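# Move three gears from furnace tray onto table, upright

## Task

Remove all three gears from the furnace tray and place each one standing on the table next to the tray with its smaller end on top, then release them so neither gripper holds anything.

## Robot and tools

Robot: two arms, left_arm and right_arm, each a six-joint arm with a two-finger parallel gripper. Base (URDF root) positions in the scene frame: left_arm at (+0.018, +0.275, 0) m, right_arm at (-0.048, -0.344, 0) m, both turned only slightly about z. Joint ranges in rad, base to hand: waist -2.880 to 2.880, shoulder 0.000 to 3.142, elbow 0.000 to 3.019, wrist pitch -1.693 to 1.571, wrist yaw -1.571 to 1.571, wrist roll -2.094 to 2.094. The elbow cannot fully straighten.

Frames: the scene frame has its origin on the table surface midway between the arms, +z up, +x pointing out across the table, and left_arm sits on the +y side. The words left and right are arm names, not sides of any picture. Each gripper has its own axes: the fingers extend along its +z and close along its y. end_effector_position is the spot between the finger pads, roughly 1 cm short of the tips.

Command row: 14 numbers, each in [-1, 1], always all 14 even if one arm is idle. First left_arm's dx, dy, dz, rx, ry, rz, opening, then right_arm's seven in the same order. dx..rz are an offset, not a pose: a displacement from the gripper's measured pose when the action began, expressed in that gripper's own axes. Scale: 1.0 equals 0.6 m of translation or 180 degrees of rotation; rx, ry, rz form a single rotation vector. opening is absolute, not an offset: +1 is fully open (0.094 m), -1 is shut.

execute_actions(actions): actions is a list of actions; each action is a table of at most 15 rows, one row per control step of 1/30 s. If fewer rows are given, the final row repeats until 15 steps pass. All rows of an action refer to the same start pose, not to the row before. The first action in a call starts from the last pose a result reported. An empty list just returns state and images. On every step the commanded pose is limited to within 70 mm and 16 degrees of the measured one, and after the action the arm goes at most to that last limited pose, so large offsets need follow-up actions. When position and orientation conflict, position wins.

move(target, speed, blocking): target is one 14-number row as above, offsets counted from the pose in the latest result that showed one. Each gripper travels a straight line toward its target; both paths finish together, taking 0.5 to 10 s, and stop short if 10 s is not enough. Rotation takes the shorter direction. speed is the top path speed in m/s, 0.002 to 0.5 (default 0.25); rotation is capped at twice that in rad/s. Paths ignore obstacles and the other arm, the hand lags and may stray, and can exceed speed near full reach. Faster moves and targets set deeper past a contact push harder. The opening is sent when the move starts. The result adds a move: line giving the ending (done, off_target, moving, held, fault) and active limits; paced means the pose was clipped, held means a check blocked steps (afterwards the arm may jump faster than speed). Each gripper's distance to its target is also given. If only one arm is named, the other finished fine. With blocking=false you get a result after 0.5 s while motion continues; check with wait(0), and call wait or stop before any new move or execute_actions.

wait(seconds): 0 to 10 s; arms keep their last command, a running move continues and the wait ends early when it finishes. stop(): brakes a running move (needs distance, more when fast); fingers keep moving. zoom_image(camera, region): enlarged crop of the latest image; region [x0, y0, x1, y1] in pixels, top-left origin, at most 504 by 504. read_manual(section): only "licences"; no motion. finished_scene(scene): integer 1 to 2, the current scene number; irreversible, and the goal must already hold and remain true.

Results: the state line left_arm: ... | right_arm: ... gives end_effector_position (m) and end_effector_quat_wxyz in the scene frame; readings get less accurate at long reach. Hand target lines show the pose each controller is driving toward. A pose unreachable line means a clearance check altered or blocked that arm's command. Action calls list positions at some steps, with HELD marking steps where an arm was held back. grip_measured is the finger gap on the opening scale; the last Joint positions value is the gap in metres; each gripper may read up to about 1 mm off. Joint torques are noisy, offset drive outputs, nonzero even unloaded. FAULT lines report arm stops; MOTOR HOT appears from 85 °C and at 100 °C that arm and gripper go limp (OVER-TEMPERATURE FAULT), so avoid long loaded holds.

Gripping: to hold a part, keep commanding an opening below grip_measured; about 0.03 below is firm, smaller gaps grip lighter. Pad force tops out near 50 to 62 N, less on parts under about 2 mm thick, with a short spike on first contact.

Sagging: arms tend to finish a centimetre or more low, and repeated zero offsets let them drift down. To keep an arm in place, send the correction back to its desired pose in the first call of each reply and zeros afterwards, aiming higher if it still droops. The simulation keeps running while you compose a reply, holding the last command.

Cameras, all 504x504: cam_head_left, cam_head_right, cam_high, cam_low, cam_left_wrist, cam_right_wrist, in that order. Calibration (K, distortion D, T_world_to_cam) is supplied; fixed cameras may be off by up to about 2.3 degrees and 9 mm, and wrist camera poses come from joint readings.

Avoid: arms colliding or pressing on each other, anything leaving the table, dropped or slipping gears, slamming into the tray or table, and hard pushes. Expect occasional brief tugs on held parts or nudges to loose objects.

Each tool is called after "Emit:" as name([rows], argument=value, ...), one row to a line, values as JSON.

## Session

Emit:
execute_actions(actions=[])

Scene clock: 0.00 s.
left_arm: end_effector_position=(+0.2439, -0.2678, +0.1257) grip_measured=+1.000 end_effector_quat_wxyz=(-0.184, -0.383, +0.865, -0.266) | right_arm: end_effector_position=(+0.8113, -0.4779, +0.3459) grip_measured=+1.000 end_effector_quat_wxyz=(+0.545, -0.297, +0.759, +0.196)
Joint positions: left_arm=[-1.086  1.669  1.193 -0.559  0.404 -2.006  0.094] | right_arm=[-0.454  2.406  2.699 -0.89  -0.945 -0.531  0.094]
Joint velocities: left_arm=[ 0.005 -0.015 -0.002 -0.002  0.037 -0.095  0.   ] | right_arm=[ 0.005  0.005 -0.012 -0.012 -0.037  0.037  0.   ]
Joint torques (N m, as the arm reports them, + toward a larger angle): no reading
Motor temperatures (°C, as the motors report them): left_arm=[24 25 26 28 26 25] | right_arm=[28 28 28 27 26 26]
Hand target (left_arm): +0.248, -0.275, +0.134; -0.183, -0.380, +0.864, -0.276
Hand target (right_arm): +0.808, -0.477, +0.375; +0.561, -0.306, +0.747, +0.183
camera_calibration (this result's frames):
cam_left_wrist: T_world_to_cam=[[0.758221, -0.565868, 0.323873, -0.37913], [-0.460466, -0.113069, 0.880447, -0.0259744], [-0.461597, -0.816706, -0.346295, 0.0609959], [0, 0, 0, 1]] pos_world=[0.303659, -0.167659, 0.166782]
cam_right_wrist: T_world_to_cam=[[0.670917, -0.740581, 0.0375592, -0.914625], [-0.59119, -0.56478, -0.575777, 0.416108], [0.447622, 0.364094, -0.816744, 0.220718], [0, 0, 0, 1]] pos_world=[0.760838, -0.522706, 0.454208]

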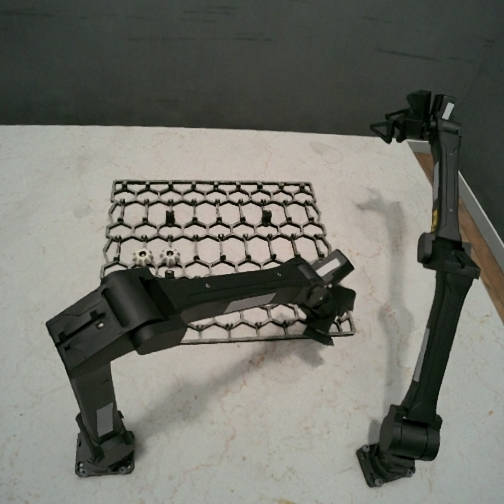

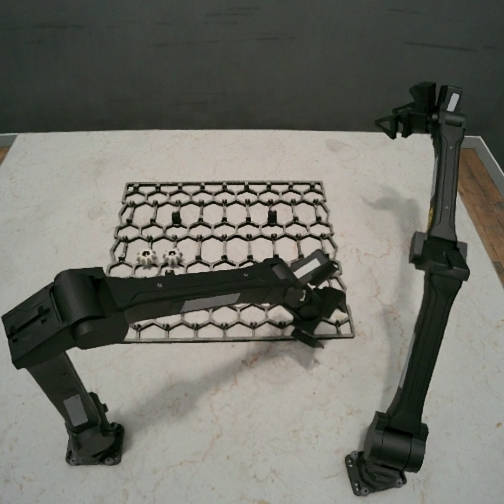

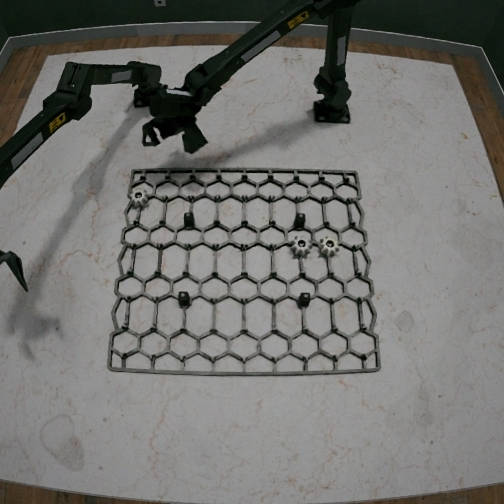

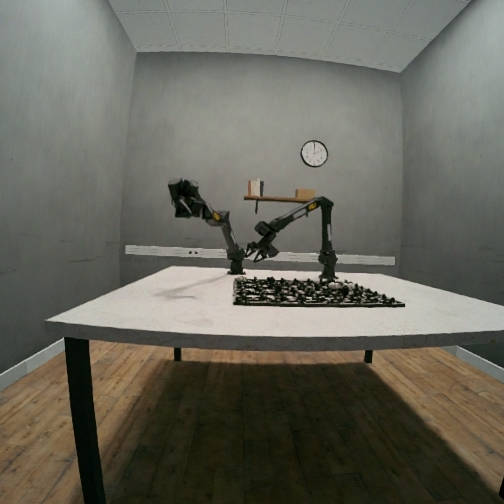

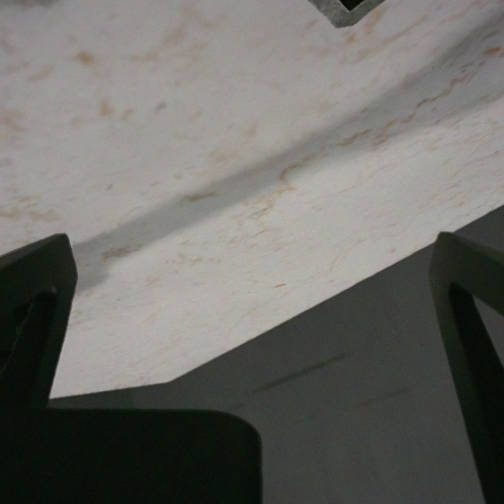

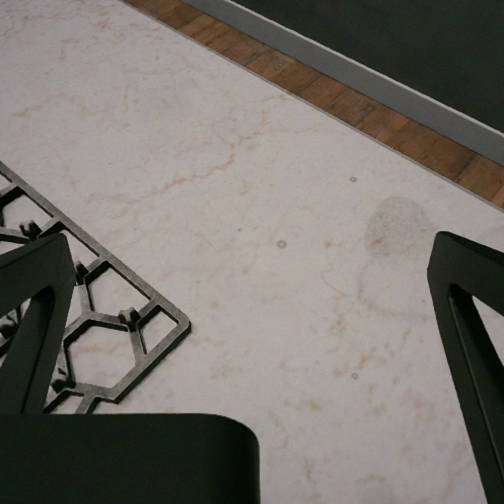

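Emit:
zoom_image(camera="cam_high", region=[110, 170, 370, 280])

Region (110, 170, 370, 280) of cam_high's 504x504 image, scaled by 1.938, with more detail than that image has; it fills the top 213 rows of this view, and the rest is white.

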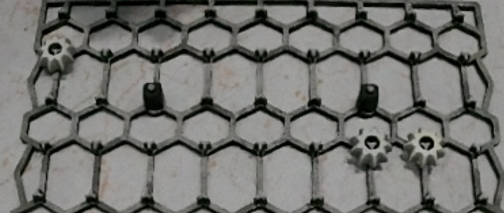

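Emit:
move(target=[0,0,0,-0.038,-0.211,-0.226,0.5,0,0,0,0.136,0.378,0.206,0.5], speed=0.4)

Scene clock: 2.70 s.
left_arm: end_effector_position=(+0.2440, -0.2531, +0.1283) grip_measured=+0.502 end_effector_quat_wxyz=(-0.085, -0.470, +0.878, -0.019) | right_arm: end_effector_position=(+0.8061, -0.4935, +0.2804) grip_measured=+0.502 end_effector_quat_wxyz=(+0.336, -0.010, +0.940, -0.063)
Joint positions: left_arm=[-1.141  1.861  1.59  -1.254  0.168 -2.103  0.071] | right_arm=[-0.311  2.462  2.875 -1.286  0.003 -0.193  0.071]
Joint velocities: left_arm=[-0.024 -0.005  0.002 -0.022 -0.022  0.066  0.   ] | right_arm=[-0.005 -0.005 -0.012  0.012  0.022 -0.081  0.001]
Joint torques (N m, as the arm reports them, + toward a larger angle): left_arm=[ -0.12 -20.16  10.19   0.29  -0.07   0.04] | right_arm=[ -3.27 -25.69   9.6    0.98   0.01  -0.13]
Motor temperatures (°C, as the motors report them): left_arm=[24 25 27 28 26 25] | right_arm=[28 28 29 27 26 26]
Hand target (left_arm): +0.244, -0.254, +0.129; -0.085, -0.470, +0.878, -0.021
Hand target (right_arm): +0.806, -0.495, +0.280; +0.336, -0.009, +0.940, -0.063
Off the commanded pose (left_arm): 0.015 m, 35 deg; orientation clipped at the last step of the last action.
Off the commanded pose (right_arm): 0.068 m, 40 deg; position and orientation clipped at the last step of the last action.
elbow stopped short (right arm): the move would have taken joint 3 (elbow) straighter than the controller allows; a more bent joint 3 avoids this.
move: held (left_arm, right_arm); limits=paced,held; held on 7 of 65 steps (left_arm, right_arm), including the last (left_arm, right_arm)
pose unreachable (left arm): on one or more control steps of this call, first in action 0 (counted from 0), this arm could not follow its commanded pose, so it was not sent that pose on those steps. On the call's last step it was still not sent that pose. It may still have moved: this result reports where it is.
cause: the commanded pose would bring a part of the arm too close to another arm (this arm's wrist (the part past joint 4) and the other arm's forearm (the part past joint 3)).
pose unreachable (right arm): on one or more control steps of this call, first in action 0 (counted from 0), this arm could not follow its commanded pose, so it was not sent that pose on those steps. On the call's last step it was still not sent that pose. It may still have moved: this result reports where it is.
cause: the commanded pose would bring a part of the arm too close to another arm (this arm's forearm (the part past joint 3) and the other arm's wrist (the part past joint 4)).
camera_calibration (this result's frames):
cam_left_wrist: T_world_to_cam=[[0.827804, -0.55936, -0.0430831, -0.339993], [-0.372194, -0.605027, 0.703856, -0.149936], [-0.419776, -0.56662, -0.709035, 0.173625], [0, 0, 0, 1]] pos_world=[0.298525, -0.182515, 0.213992]
cam_right_wrist: T_world_to_cam=[[-0.0101882, -0.991362, 0.130758, -0.521138], [-0.99784, 0.0015923, -0.065676, 0.83079], [0.0649004, -0.131145, -0.989237, 0.287742], [0, 0, 0, 1]] pos_world=[0.805011, -0.480224, 0.407351]

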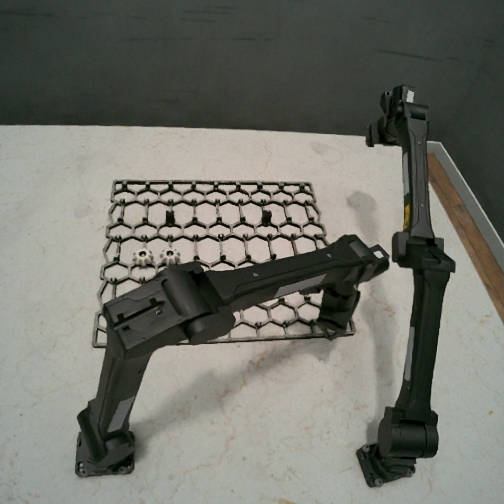

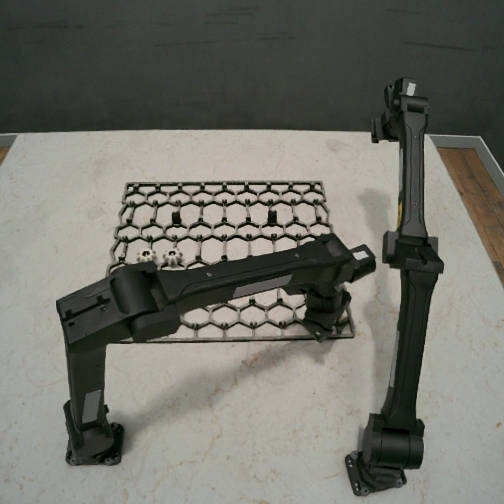

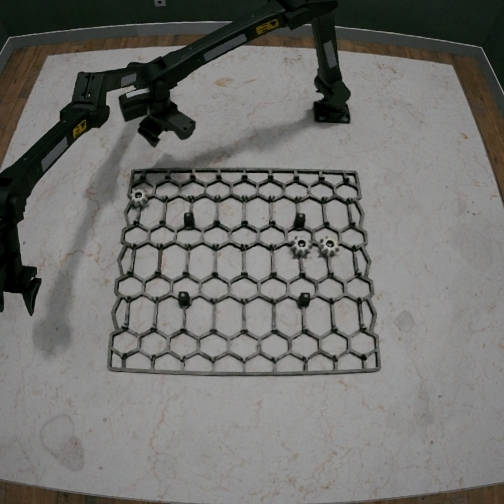

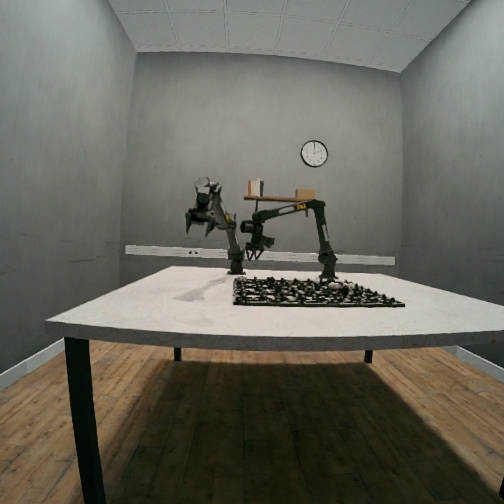

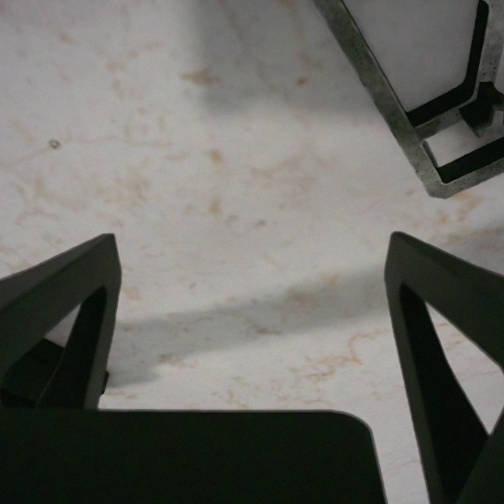

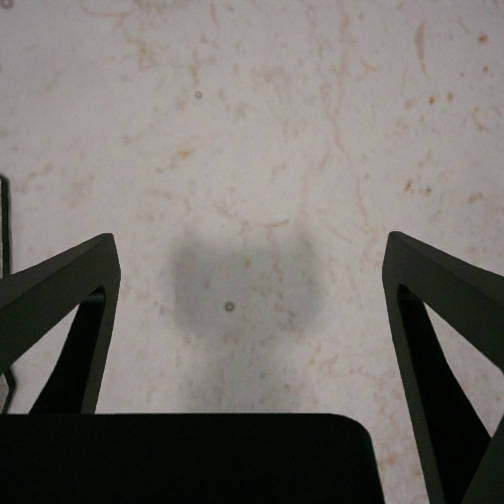

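Emit:
move(target=[-0.918,0.03,-0.08,0,0,-0.19,0.5,0,0,-0.03,0,0,0,0.5], speed=0.35)

Scene clock: 4.97 s.
left_arm: end_effector_position=(+0.5325, +0.2152, +0.0826) grip_measured=+0.502 end_effector_quat_wxyz=(+0.096, +0.714, -0.693, -0.002) | right_arm: end_effector_position=(+0.7982, -0.4921, +0.2584) grip_measured=+0.502 end_effector_quat_wxyz=(+0.311, -0.010, +0.949, -0.059)
Joint positions: left_arm=[-0.093  1.866  1.466 -1.3    0.145 -1.66   0.071] | right_arm=[-0.311  2.416  2.747 -1.259  0.003 -0.193  0.071]
Joint velocities: left_arm=[-0.005 -0.005 -0.002 -0.002  0.037  0.022  0.   ] | right_arm=[-0.034  0.005 -0.017  0.002 -0.037 -0.066 -0.001]
Joint torques (N m, as the arm reports them, + toward a larger angle): left_arm=[ -1.28 -16.74  12.69  -0.73  -0.12   0.08] | right_arm=[ -2.66 -28.66   8.91   2.18   0.05  -0.09]
Motor temperatures (°C, as the motors report them): left_arm=[24 25 27 28 26 25] | right_arm=[28 29 29 27 26 26]
Hand target (left_arm): +0.543, +0.209, +0.083; +0.094, +0.708, -0.700, -0.001
Hand target (right_arm): +0.795, -0.492, +0.294; +0.336, -0.010, +0.940, -0.063
Off the commanded pose (left_arm): 0.003 m, 2 deg.
Off the commanded pose (right_arm): 0.036 m, 3 deg.
move: off_target (right_arm)
camera_calibration (this result's frames):
cam_left_wrist: T_world_to_cam=[[0.990389, 0.0177137, -0.13717, -0.521777], [0.106287, -0.732082, 0.672874, 0.0480919], [-0.0885003, -0.680986, -0.726929, 0.377391], [0, 0, 0, 1]] pos_world=[0.54505, 0.301448, 0.170404]
cam_right_wrist: T_world_to_cam=[[-0.00339724, -0.99254, 0.121874, -0.520679], [-0.999927, 0.00195425, -0.0119576, 0.809369], [0.0116302, -0.121906, -0.992474, 0.314577], [0, 0, 0, 1]] pos_world=[0.803882, -0.480028, 0.385345]

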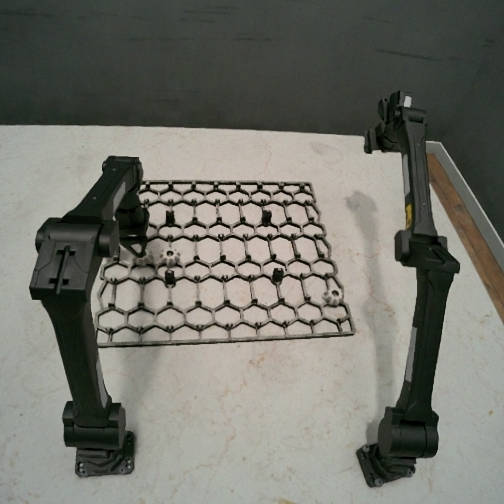

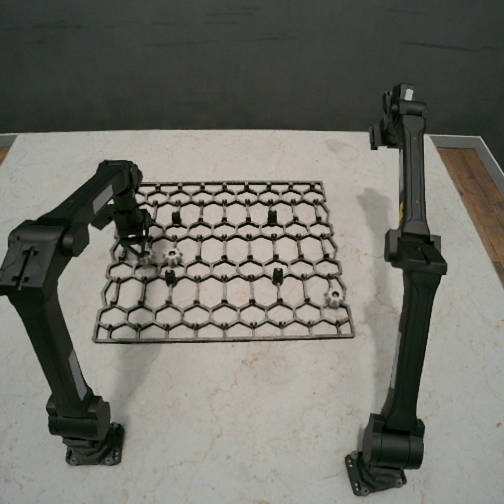

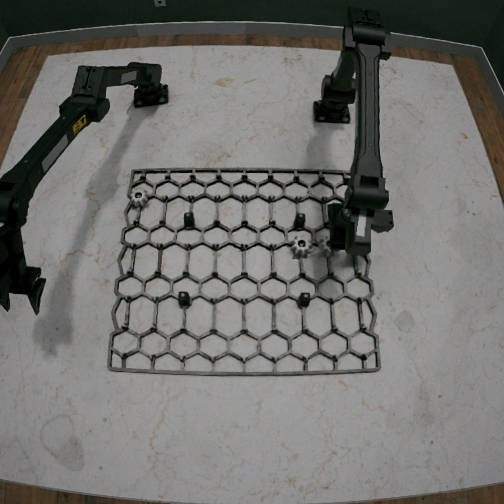

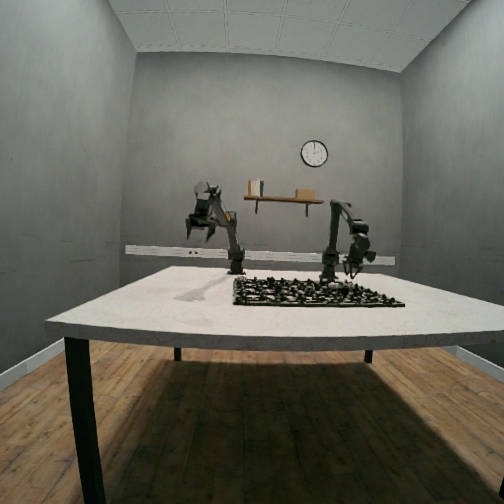

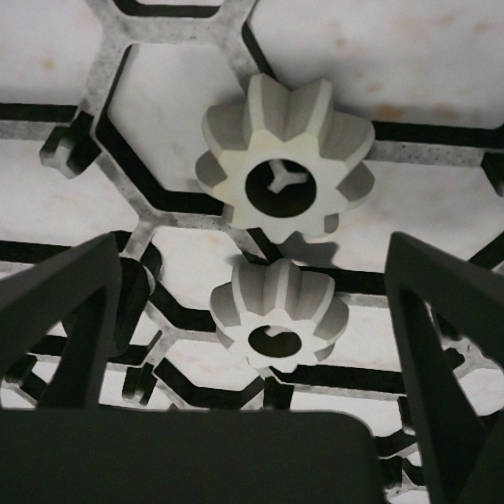

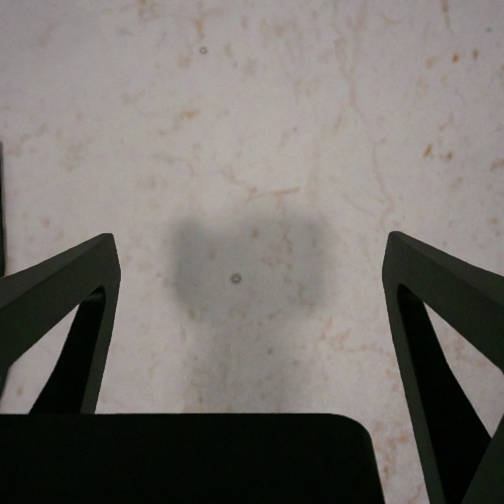

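Emit:
move(target=[0,-0.02,0.09,0.043,-0.043,0.01,0.5,0.665,0.295,-0.243,-0.038,0.201,0.006,0.5], speed=0.3)

Scene clock: 8.47 s.
left_arm: end_effector_position=(+0.5363, +0.2135, +0.0302) grip_measured=+0.502 end_effector_quat_wxyz=(+0.004, +0.707, -0.707, -0.002) | right_arm: end_effector_position=(+0.3971, -0.3271, +0.1126) grip_measured=+0.502 end_effector_quat_wxyz=(-0.007, -0.004, +1.000, -0.000)
Joint positions: left_arm=[-0.142  1.866  1.323 -1.036  0.004 -1.688  0.071] | right_arm=[-0.099  1.591  1.189 -1.183 -0.     0.031  0.071]
Joint velocities: left_arm=[-0.005  0.005 -0.027 -0.002 -0.022 -0.037  0.   ] | right_arm=[-0.015 -0.015 -0.007  0.002 -0.007 -0.007 -0.001]
Joint torques (N m, as the arm reports them, + toward a larger angle): left_arm=[ -1.14 -18.11   8.65   0.6   -0.29  -0.1 ] | right_arm=[ -0.96 -14.93   7.88  -0.13  -0.04  -0.02]
Motor temperatures (°C, as the motors report them): left_arm=[24 26 28 28 26 25] | right_arm=[28 29 29 27 26 26]
Hand target (left_arm): +0.538, +0.208, +0.027; +0.001, +0.706, -0.708, -0.001
Hand target (right_arm): +0.395, -0.323, +0.122; +0.001, -0.003, +1.000, +0.002
Off the commanded pose (left_arm): 0.006 m, 0 deg.
Off the commanded pose (right_arm): 0.009 m, 1 deg.
move: done
camera_calibration (this result's frames):
cam_left_wrist: T_world_to_cam=[[0.999978, -0.00336369, -0.00568122, -0.537283], [0.000545925, -0.815416, 0.578875, 0.159036], [-0.00657972, -0.578866, -0.815396, 0.275321], [0, 0, 0, 1]] pos_world=[0.538996, 0.287247, 0.129381]
cam_right_wrist: T_world_to_cam=[[0.0228572, -0.999728, -0.00464513, -0.338997], [-0.805083, -0.0211612, 0.592785, 0.253262], [-0.592722, -0.00980968, -0.805347, 0.45018], [0, 0, 0, 1]] pos_world=[0.478477, -0.32913, 0.210846]

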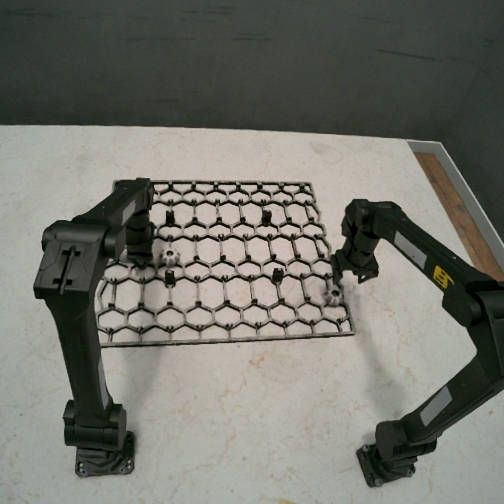

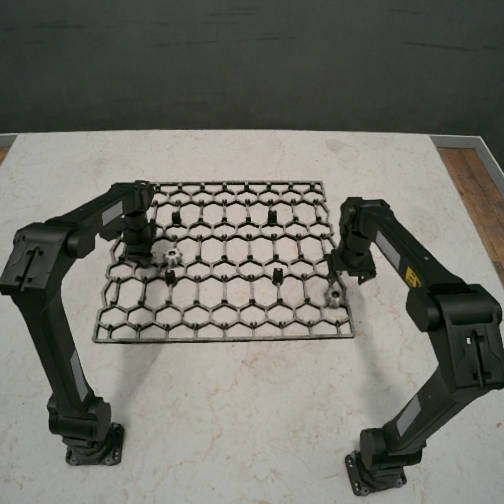

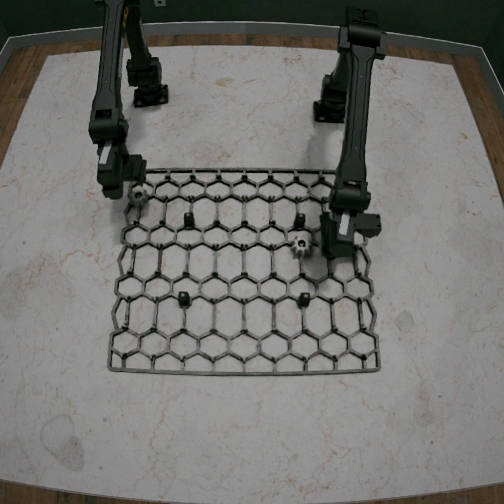

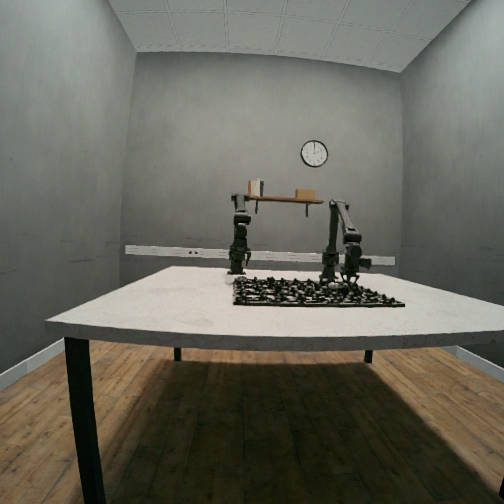

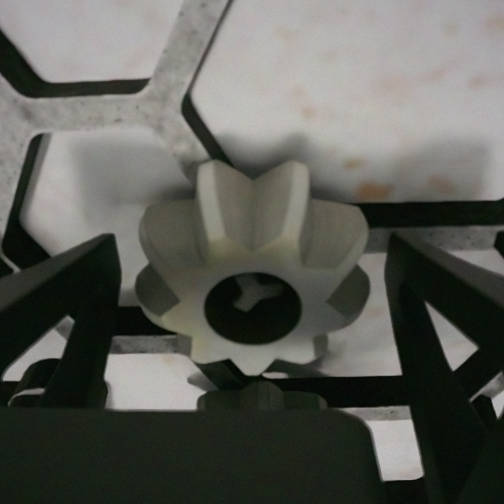

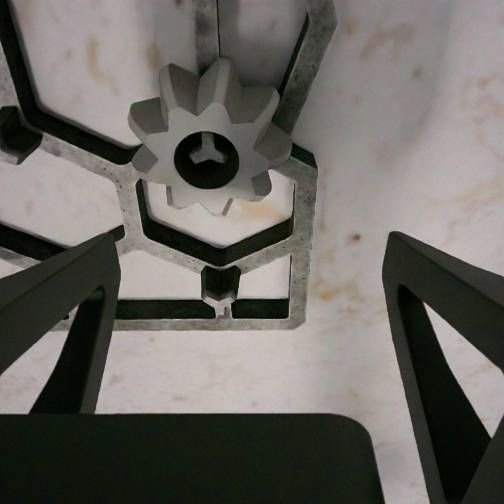

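Emit:
move(target=[0,0,0,0,0,0,-0.3,0.004,0.024,0.04,0,0,0,0.5], speed=0.1)

Emit:
move(target=[0,0,-0.22,0,0,0,-0.3,0,0,0.075,0,0,0,0.5], speed=0.1)

Scene clock: 9.40 s.
left_arm: end_effector_position=(+0.5363, +0.2135, +0.0302) grip_measured=+0.220 end_effector_quat_wxyz=(+0.004, +0.707, -0.707, -0.002) | right_arm: end_effector_position=(+0.3954, -0.3190, +0.0961) grip_measured=+0.502 end_effector_quat_wxyz=(-0.003, -0.002, +1.000, -0.000)
Joint positions: left_arm=[-0.142  1.866  1.323 -1.036  0.004 -1.688  0.057] | right_arm=[-0.081  1.6    1.154 -1.129 -0.     0.055  0.071]
Joint velocities: left_arm=[ 0.015 -0.015 -0.012  0.017 -0.051 -0.007  0.   ] | right_arm=[-0.005  0.005  0.017  0.002 -0.007 -0.007 -0.001]
Joint torques (N m, as the arm reports them, + toward a larger angle): left_arm=[ -0.35 -18.7    8.75   0.13  -0.2    0.05] | right_arm=[ -1.82 -10.84   7.59   0.73  -0.03  -0.02]
Motor temperatures (°C, as the motors report them): left_arm=[24 26 28 28 26 25] | right_arm=[28 29 29 27 26 26]
Hand target (left_arm): +0.536, +0.213, +0.030; +0.004, +0.707, -0.707, -0.002
Hand target (right_arm): +0.394, -0.313, +0.089; -0.007, -0.004, +1.000, +0.000
Off the commanded pose (left_arm): 0.000 m, 0 deg.
Off the commanded pose (right_arm): 0.010 m, 1 deg.
move: done
camera_calibration (this result's frames):
cam_left_wrist: T_world_to_cam=[[0.999978, -0.00336369, -0.00568122, -0.537283], [0.000545925, -0.815416, 0.578875, 0.159036], [-0.00657972, -0.578866, -0.815396, 0.275321], [0, 0, 0, 1]] pos_world=[0.538996, 0.287247, 0.129381]
cam_right_wrist: T_world_to_cam=[[0.0179408, -0.999828, -0.00467106, -0.329053], [-0.810347, -0.0172771, 0.585695, 0.265792], [-0.585675, -0.00672268, -0.810518, 0.434706], [0, 0, 0, 1]] pos_world=[0.475884, -0.321482, 0.195127]

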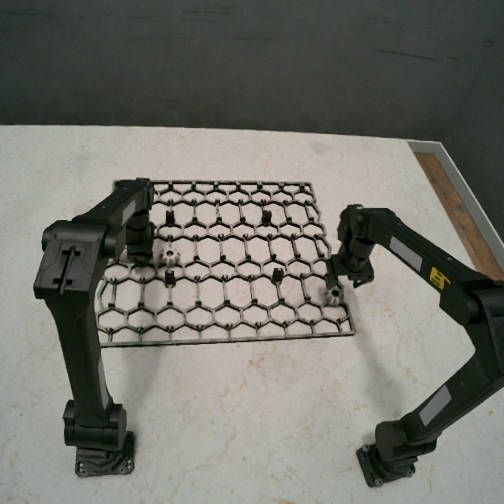

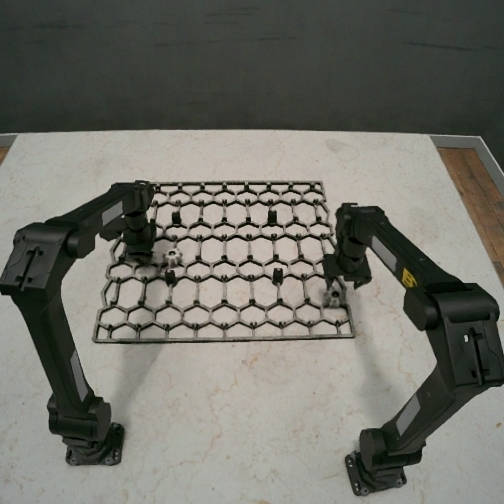

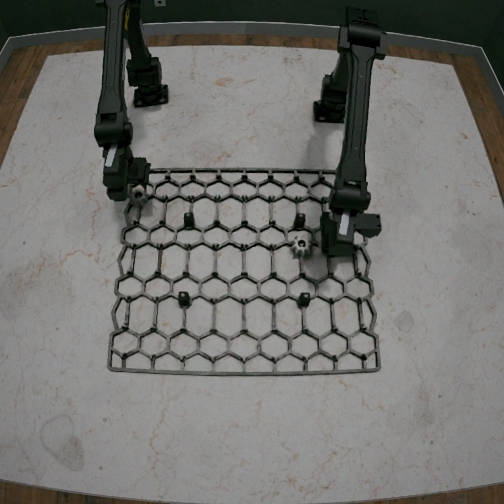

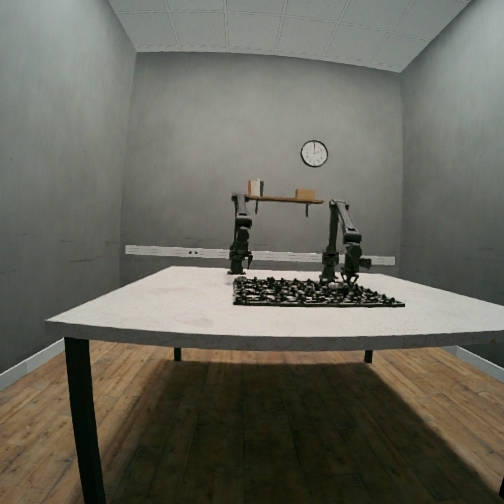

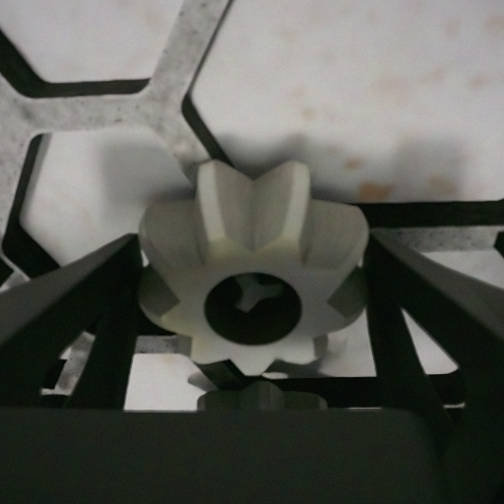

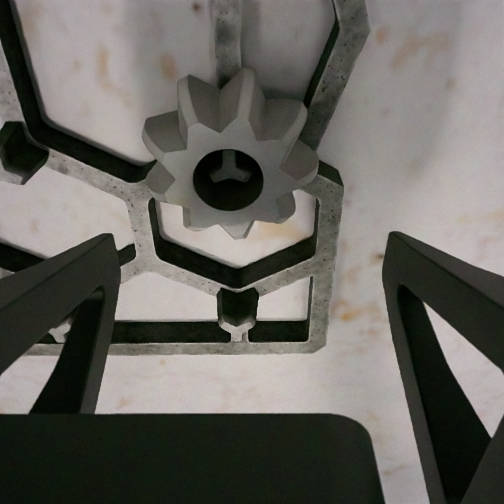

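Scene clock: 11.13 s.
left_arm: end_effector_position=(+0.5194, +0.2155, +0.1263) grip_measured=+0.220 end_effector_quat_wxyz=(+0.028, +0.707, -0.706, -0.031) | right_arm: end_effector_position=(+0.3965, -0.3190, +0.0584) grip_measured=+0.502 end_effector_quat_wxyz=(+0.002, -0.002, +1.000, +0.000)
Joint positions: left_arm=[-0.142  1.767  1.454 -1.342  0.004 -1.688  0.057] | right_arm=[-0.081  1.647  1.099 -1.02  -0.     0.055  0.071]
Joint velocities: left_arm=[-0.015  0.005 -0.002 -0.007 -0.007 -0.081 -0.   ] | right_arm=[ 0.005 -0.015 -0.007 -0.002 -0.081  0.051 -0.001]
Joint torques (N m, as the arm reports them, + toward a larger angle): left_arm=[ -0.91 -21.16  14.35  -0.54  -0.2    0.  ] | right_arm=[ -3.21 -10.98   7.15   0.39   0.05  -0.09]
Motor temperatures (°C, as the motors report them): left_arm=[24 26 28 28 26 25] | right_arm=[28 29 29 27 26 26]
Hand target (left_arm): +0.534, +0.213, +0.162; +0.004, +0.707, -0.707, -0.002
Hand target (right_arm): +0.395, -0.319, +0.051; -0.003, -0.002, +1.000, -0.000
Off the commanded pose (left_arm): 0.040 m, 4 deg.
Off the commanded pose (right_arm): 0.007 m, 1 deg.
move: off_target (left_arm)
camera_calibration (this result's frames):
cam_left_wrist: T_world_to_cam=[[0.996708, -0.0029808, -0.0810191, -0.50871], [0.0438776, -0.820489, 0.569975, 0.0847298], [-0.0681743, -0.571654, -0.817658, 0.385451], [0, 0, 0, 1]] pos_world=[0.529596, 0.288348, 0.225658]
cam_right_wrist: T_world_to_cam=[[0.0179833, -0.999826, -0.00502484, -0.329177], [-0.815446, -0.0175747, 0.578566, 0.291193], [-0.578554, -0.00630704, -0.81562, 0.402421], [0, 0, 0, 1]] pos_world=[0.476195, -0.321464, 0.158094]

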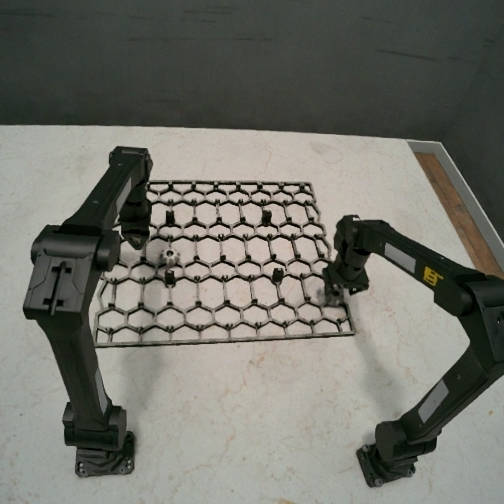

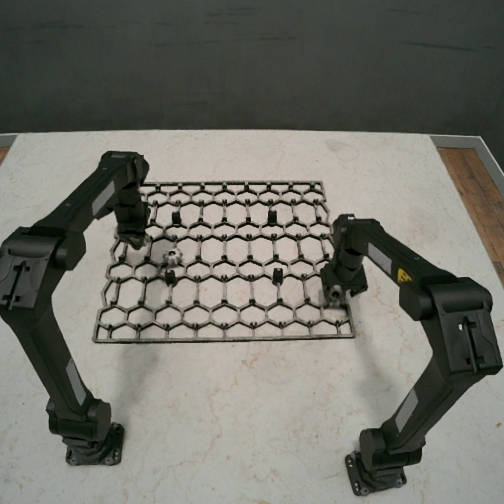

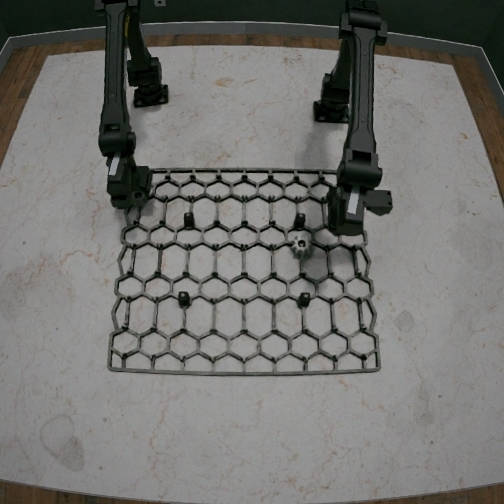

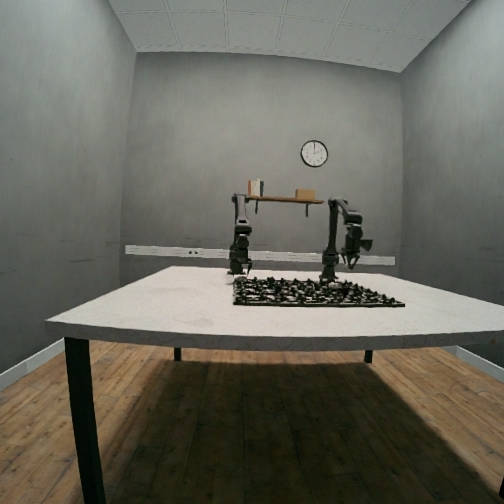

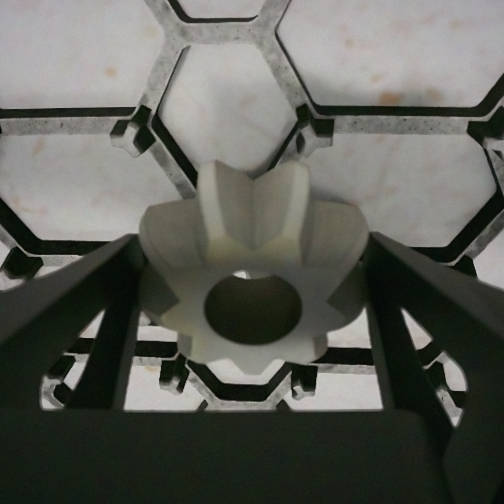

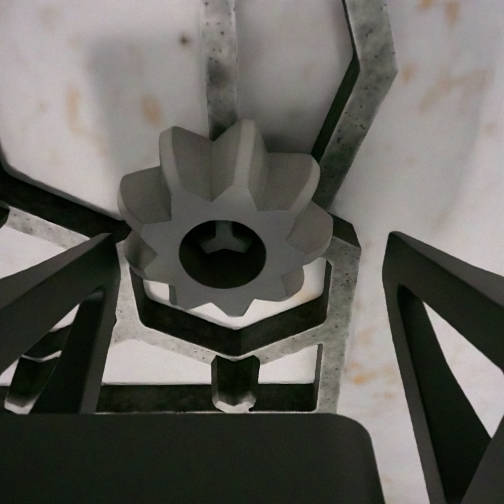

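Emit:
move(target=[-0.41,0,-0.03,0,0,0,-0.3,0,0.02,0.045,0,0,0,0.5], speed=0.25)

Emit:
move(target=[0,0,0.17,0,0,0,-0.3,0,0,0,0,0,0,-0.3], speed=0.1)

Scene clock: 12.83 s.
left_arm: end_effector_position=(+0.5090, +0.4605, +0.1355) grip_measured=+0.220 end_effector_quat_wxyz=(+0.040, +0.713, -0.699, -0.032) | right_arm: end_effector_position=(+0.3990, -0.3138, +0.0393) grip_measured=+0.502 end_effector_quat_wxyz=(+0.007, +0.002, +1.000, +0.001)
Joint positions: left_arm=[ 0.328  1.819  1.552 -1.403 -0.024 -1.239  0.057] | right_arm=[-0.07   1.676  1.078 -0.96  -0.     0.073  0.071]
Joint velocities: left_arm=[ 0.005 -0.005 -0.027  0.007  0.066  0.066  0.   ] | right_arm=[ 0.005  0.005  0.002 -0.007  0.007  0.007 -0.001]
Joint torques (N m, as the arm reports them, + toward a larger angle): left_arm=[ -1.03 -18.    14.54  -0.53  -0.22   0.07] | right_arm=[ -1.6  -11.38   6.65   0.55   0.07  -0.03]
Motor temperatures (°C, as the motors report them): left_arm=[24 26 28 28 26 25] | right_arm=[28 29 29 27 26 26]
Hand target (left_arm): +0.525, +0.461, +0.146; +0.028, +0.707, -0.706, -0.027
Hand target (right_arm): +0.396, -0.307, +0.032; +0.002, -0.002, +1.000, +0.000
Off the commanded pose (left_arm): 0.015 m, 2 deg.
Off the commanded pose (right_arm): 0.011 m, 1 deg.
move: off_target (left_arm, right_arm)
camera_calibration (this result's frames):
cam_left_wrist: T_world_to_cam=[[0.994962, 0.0158428, -0.098997, -0.502283], [0.0707427, -0.810633, 0.581266, 0.26124], [-0.0710413, -0.585341, -0.807669, 0.538841], [0, 0, 0, 1]] pos_world=[0.519552, 0.535133, 0.23363]
cam_right_wrist: T_world_to_cam=[[0.0107894, -0.999926, -0.00566851, -0.321345], [-0.821234, -0.0120952, 0.570464, 0.308692], [-0.57049, -0.00149979, -0.821303, 0.386812], [0, 0, 0, 1]] pos_world=[0.477648, -0.317008, 0.139771]

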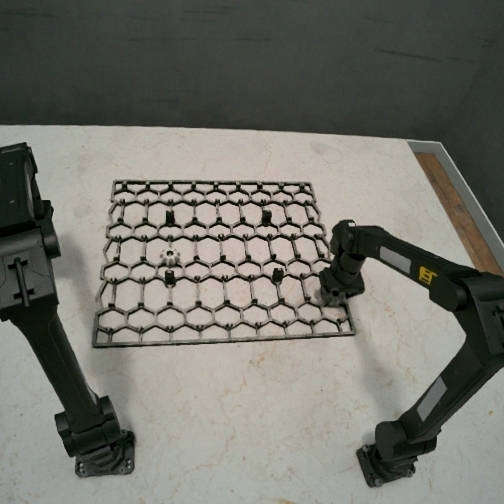

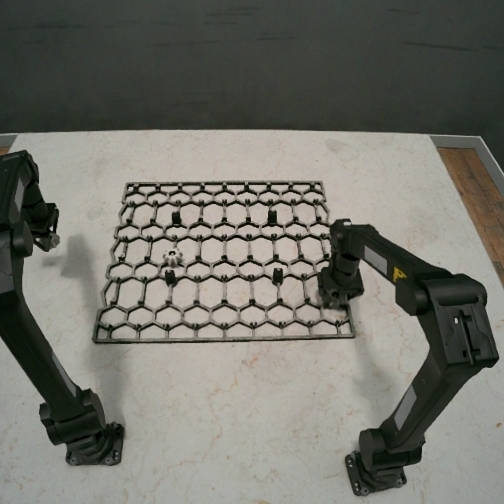

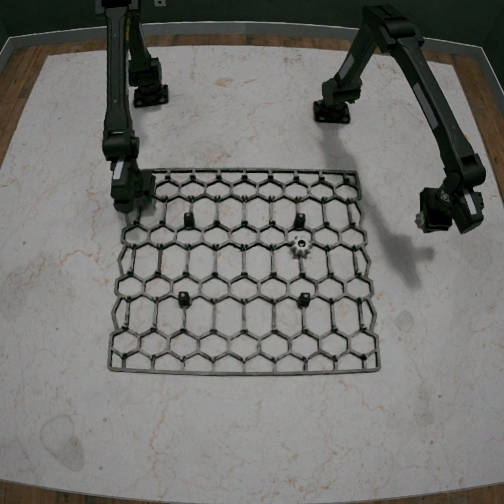

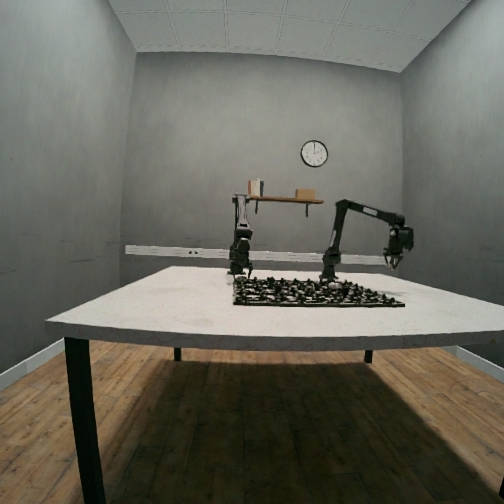

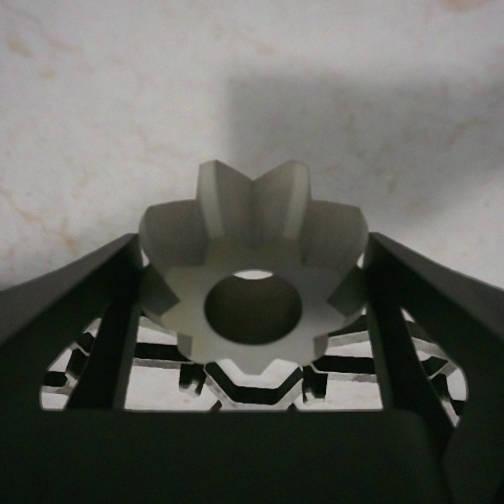

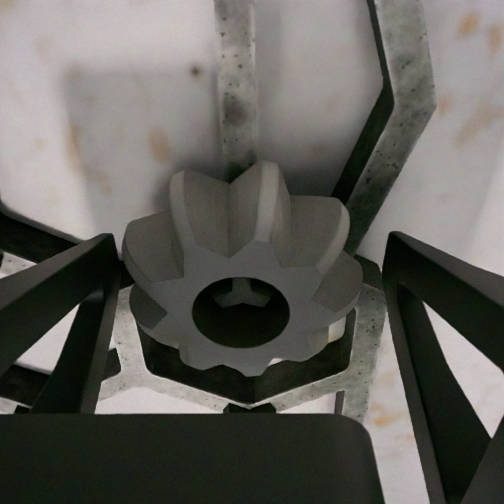

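Scene clock: 14.23 s.
left_arm: end_effector_position=(+0.4955, +0.4555, +0.0357) grip_measured=+0.220 end_effector_quat_wxyz=(+0.043, +0.713, -0.699, -0.034) | right_arm: end_effector_position=(+0.3990, -0.3136, +0.0393) grip_measured=+0.209 end_effector_quat_wxyz=(+0.007, +0.002, +1.000, +0.001)
Joint positions: left_arm=[ 0.328  1.889  1.372 -1.161 -0.024 -1.239  0.057] | right_arm=[-0.07   1.676  1.078 -0.96  -0.002  0.073  0.057]
Joint velocities: left_arm=[-0.005 -0.015 -0.017  0.002 -0.007  0.037 -0.001] | right_arm=[-0.015 -0.005 -0.027  0.012 -0.066 -0.051 -0.001]
Joint torques (N m, as the arm reports them, + toward a larger angle): left_arm=[  0.17 -17.94   9.66   0.34  -0.19   0.1 ] | right_arm=[ -3.82 -13.45   7.51   0.09   0.12  -0.13]
Motor temperatures (°C, as the motors report them): left_arm=[24 26 28 28 26 25] | right_arm=[28 29 30 27 26 26]
Hand target (left_arm): +0.500, +0.461, +0.034; +0.040, +0.713, -0.699, -0.032
Hand target (right_arm): +0.399, -0.314, +0.039; +0.007, +0.002, +1.000, +0.001
Off the commanded pose (left_arm): 0.005 m, 0 deg.
Off the commanded pose (right_arm): 0.000 m, 0 deg.
move: done
camera_calibration (this result's frames):
cam_left_wrist: T_world_to_cam=[[0.994151, 0.0155438, -0.106874, -0.497805], [0.0753265, -0.808942, 0.583043, 0.313082], [-0.0773918, -0.587683, -0.805381, 0.458448], [0, 0, 0, 1]] pos_world=[0.50679, 0.530425, 0.133484]
cam_right_wrist: T_world_to_cam=[[0.0108091, -0.999916, -0.00719163, -0.321028], [-0.821173, -0.0129803, 0.570531, 0.308376], [-0.570577, -0.000261361, -0.821244, 0.387223], [0, 0, 0, 1]] pos_world=[0.47764, -0.316897, 0.139758]

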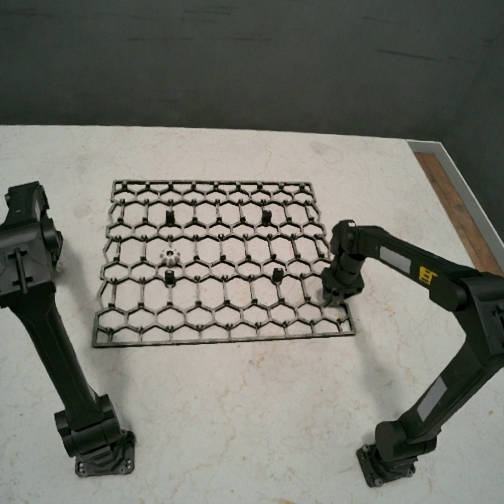

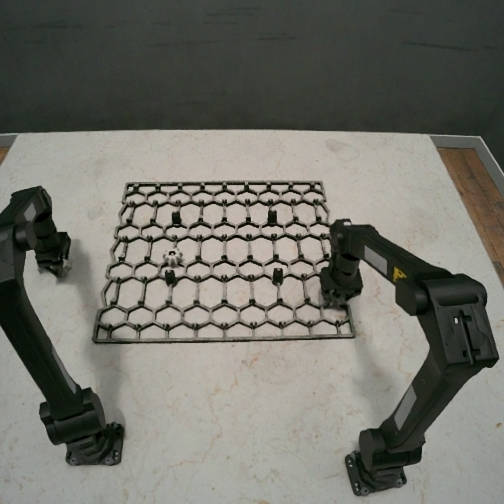

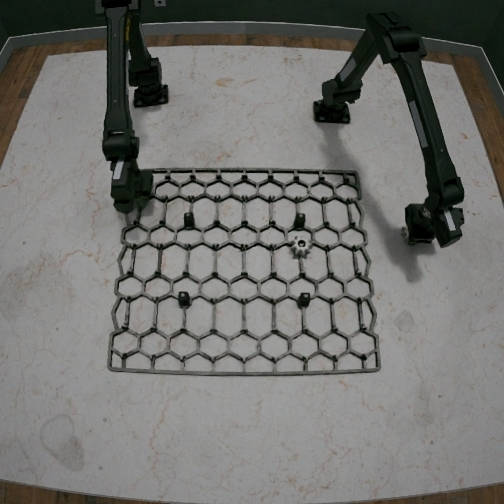

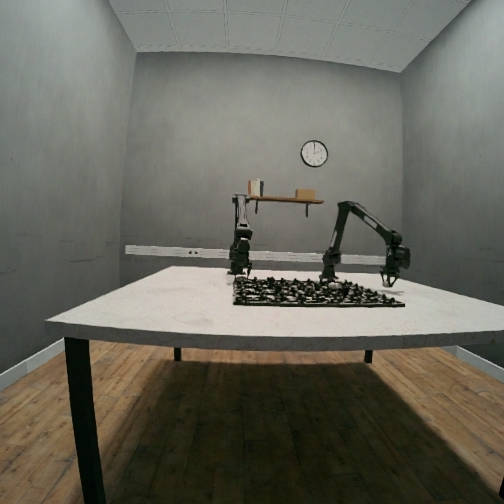

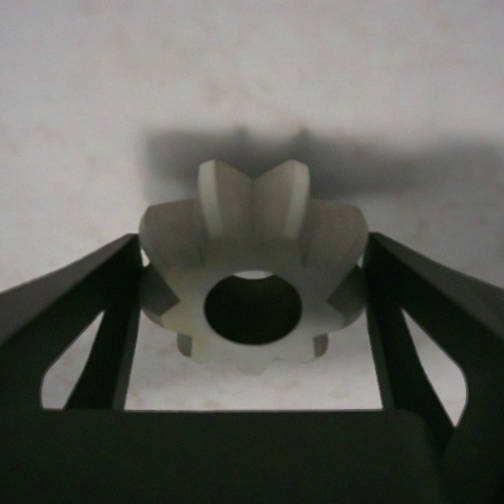

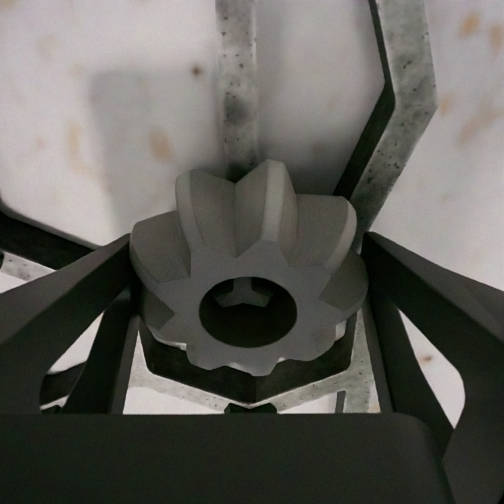

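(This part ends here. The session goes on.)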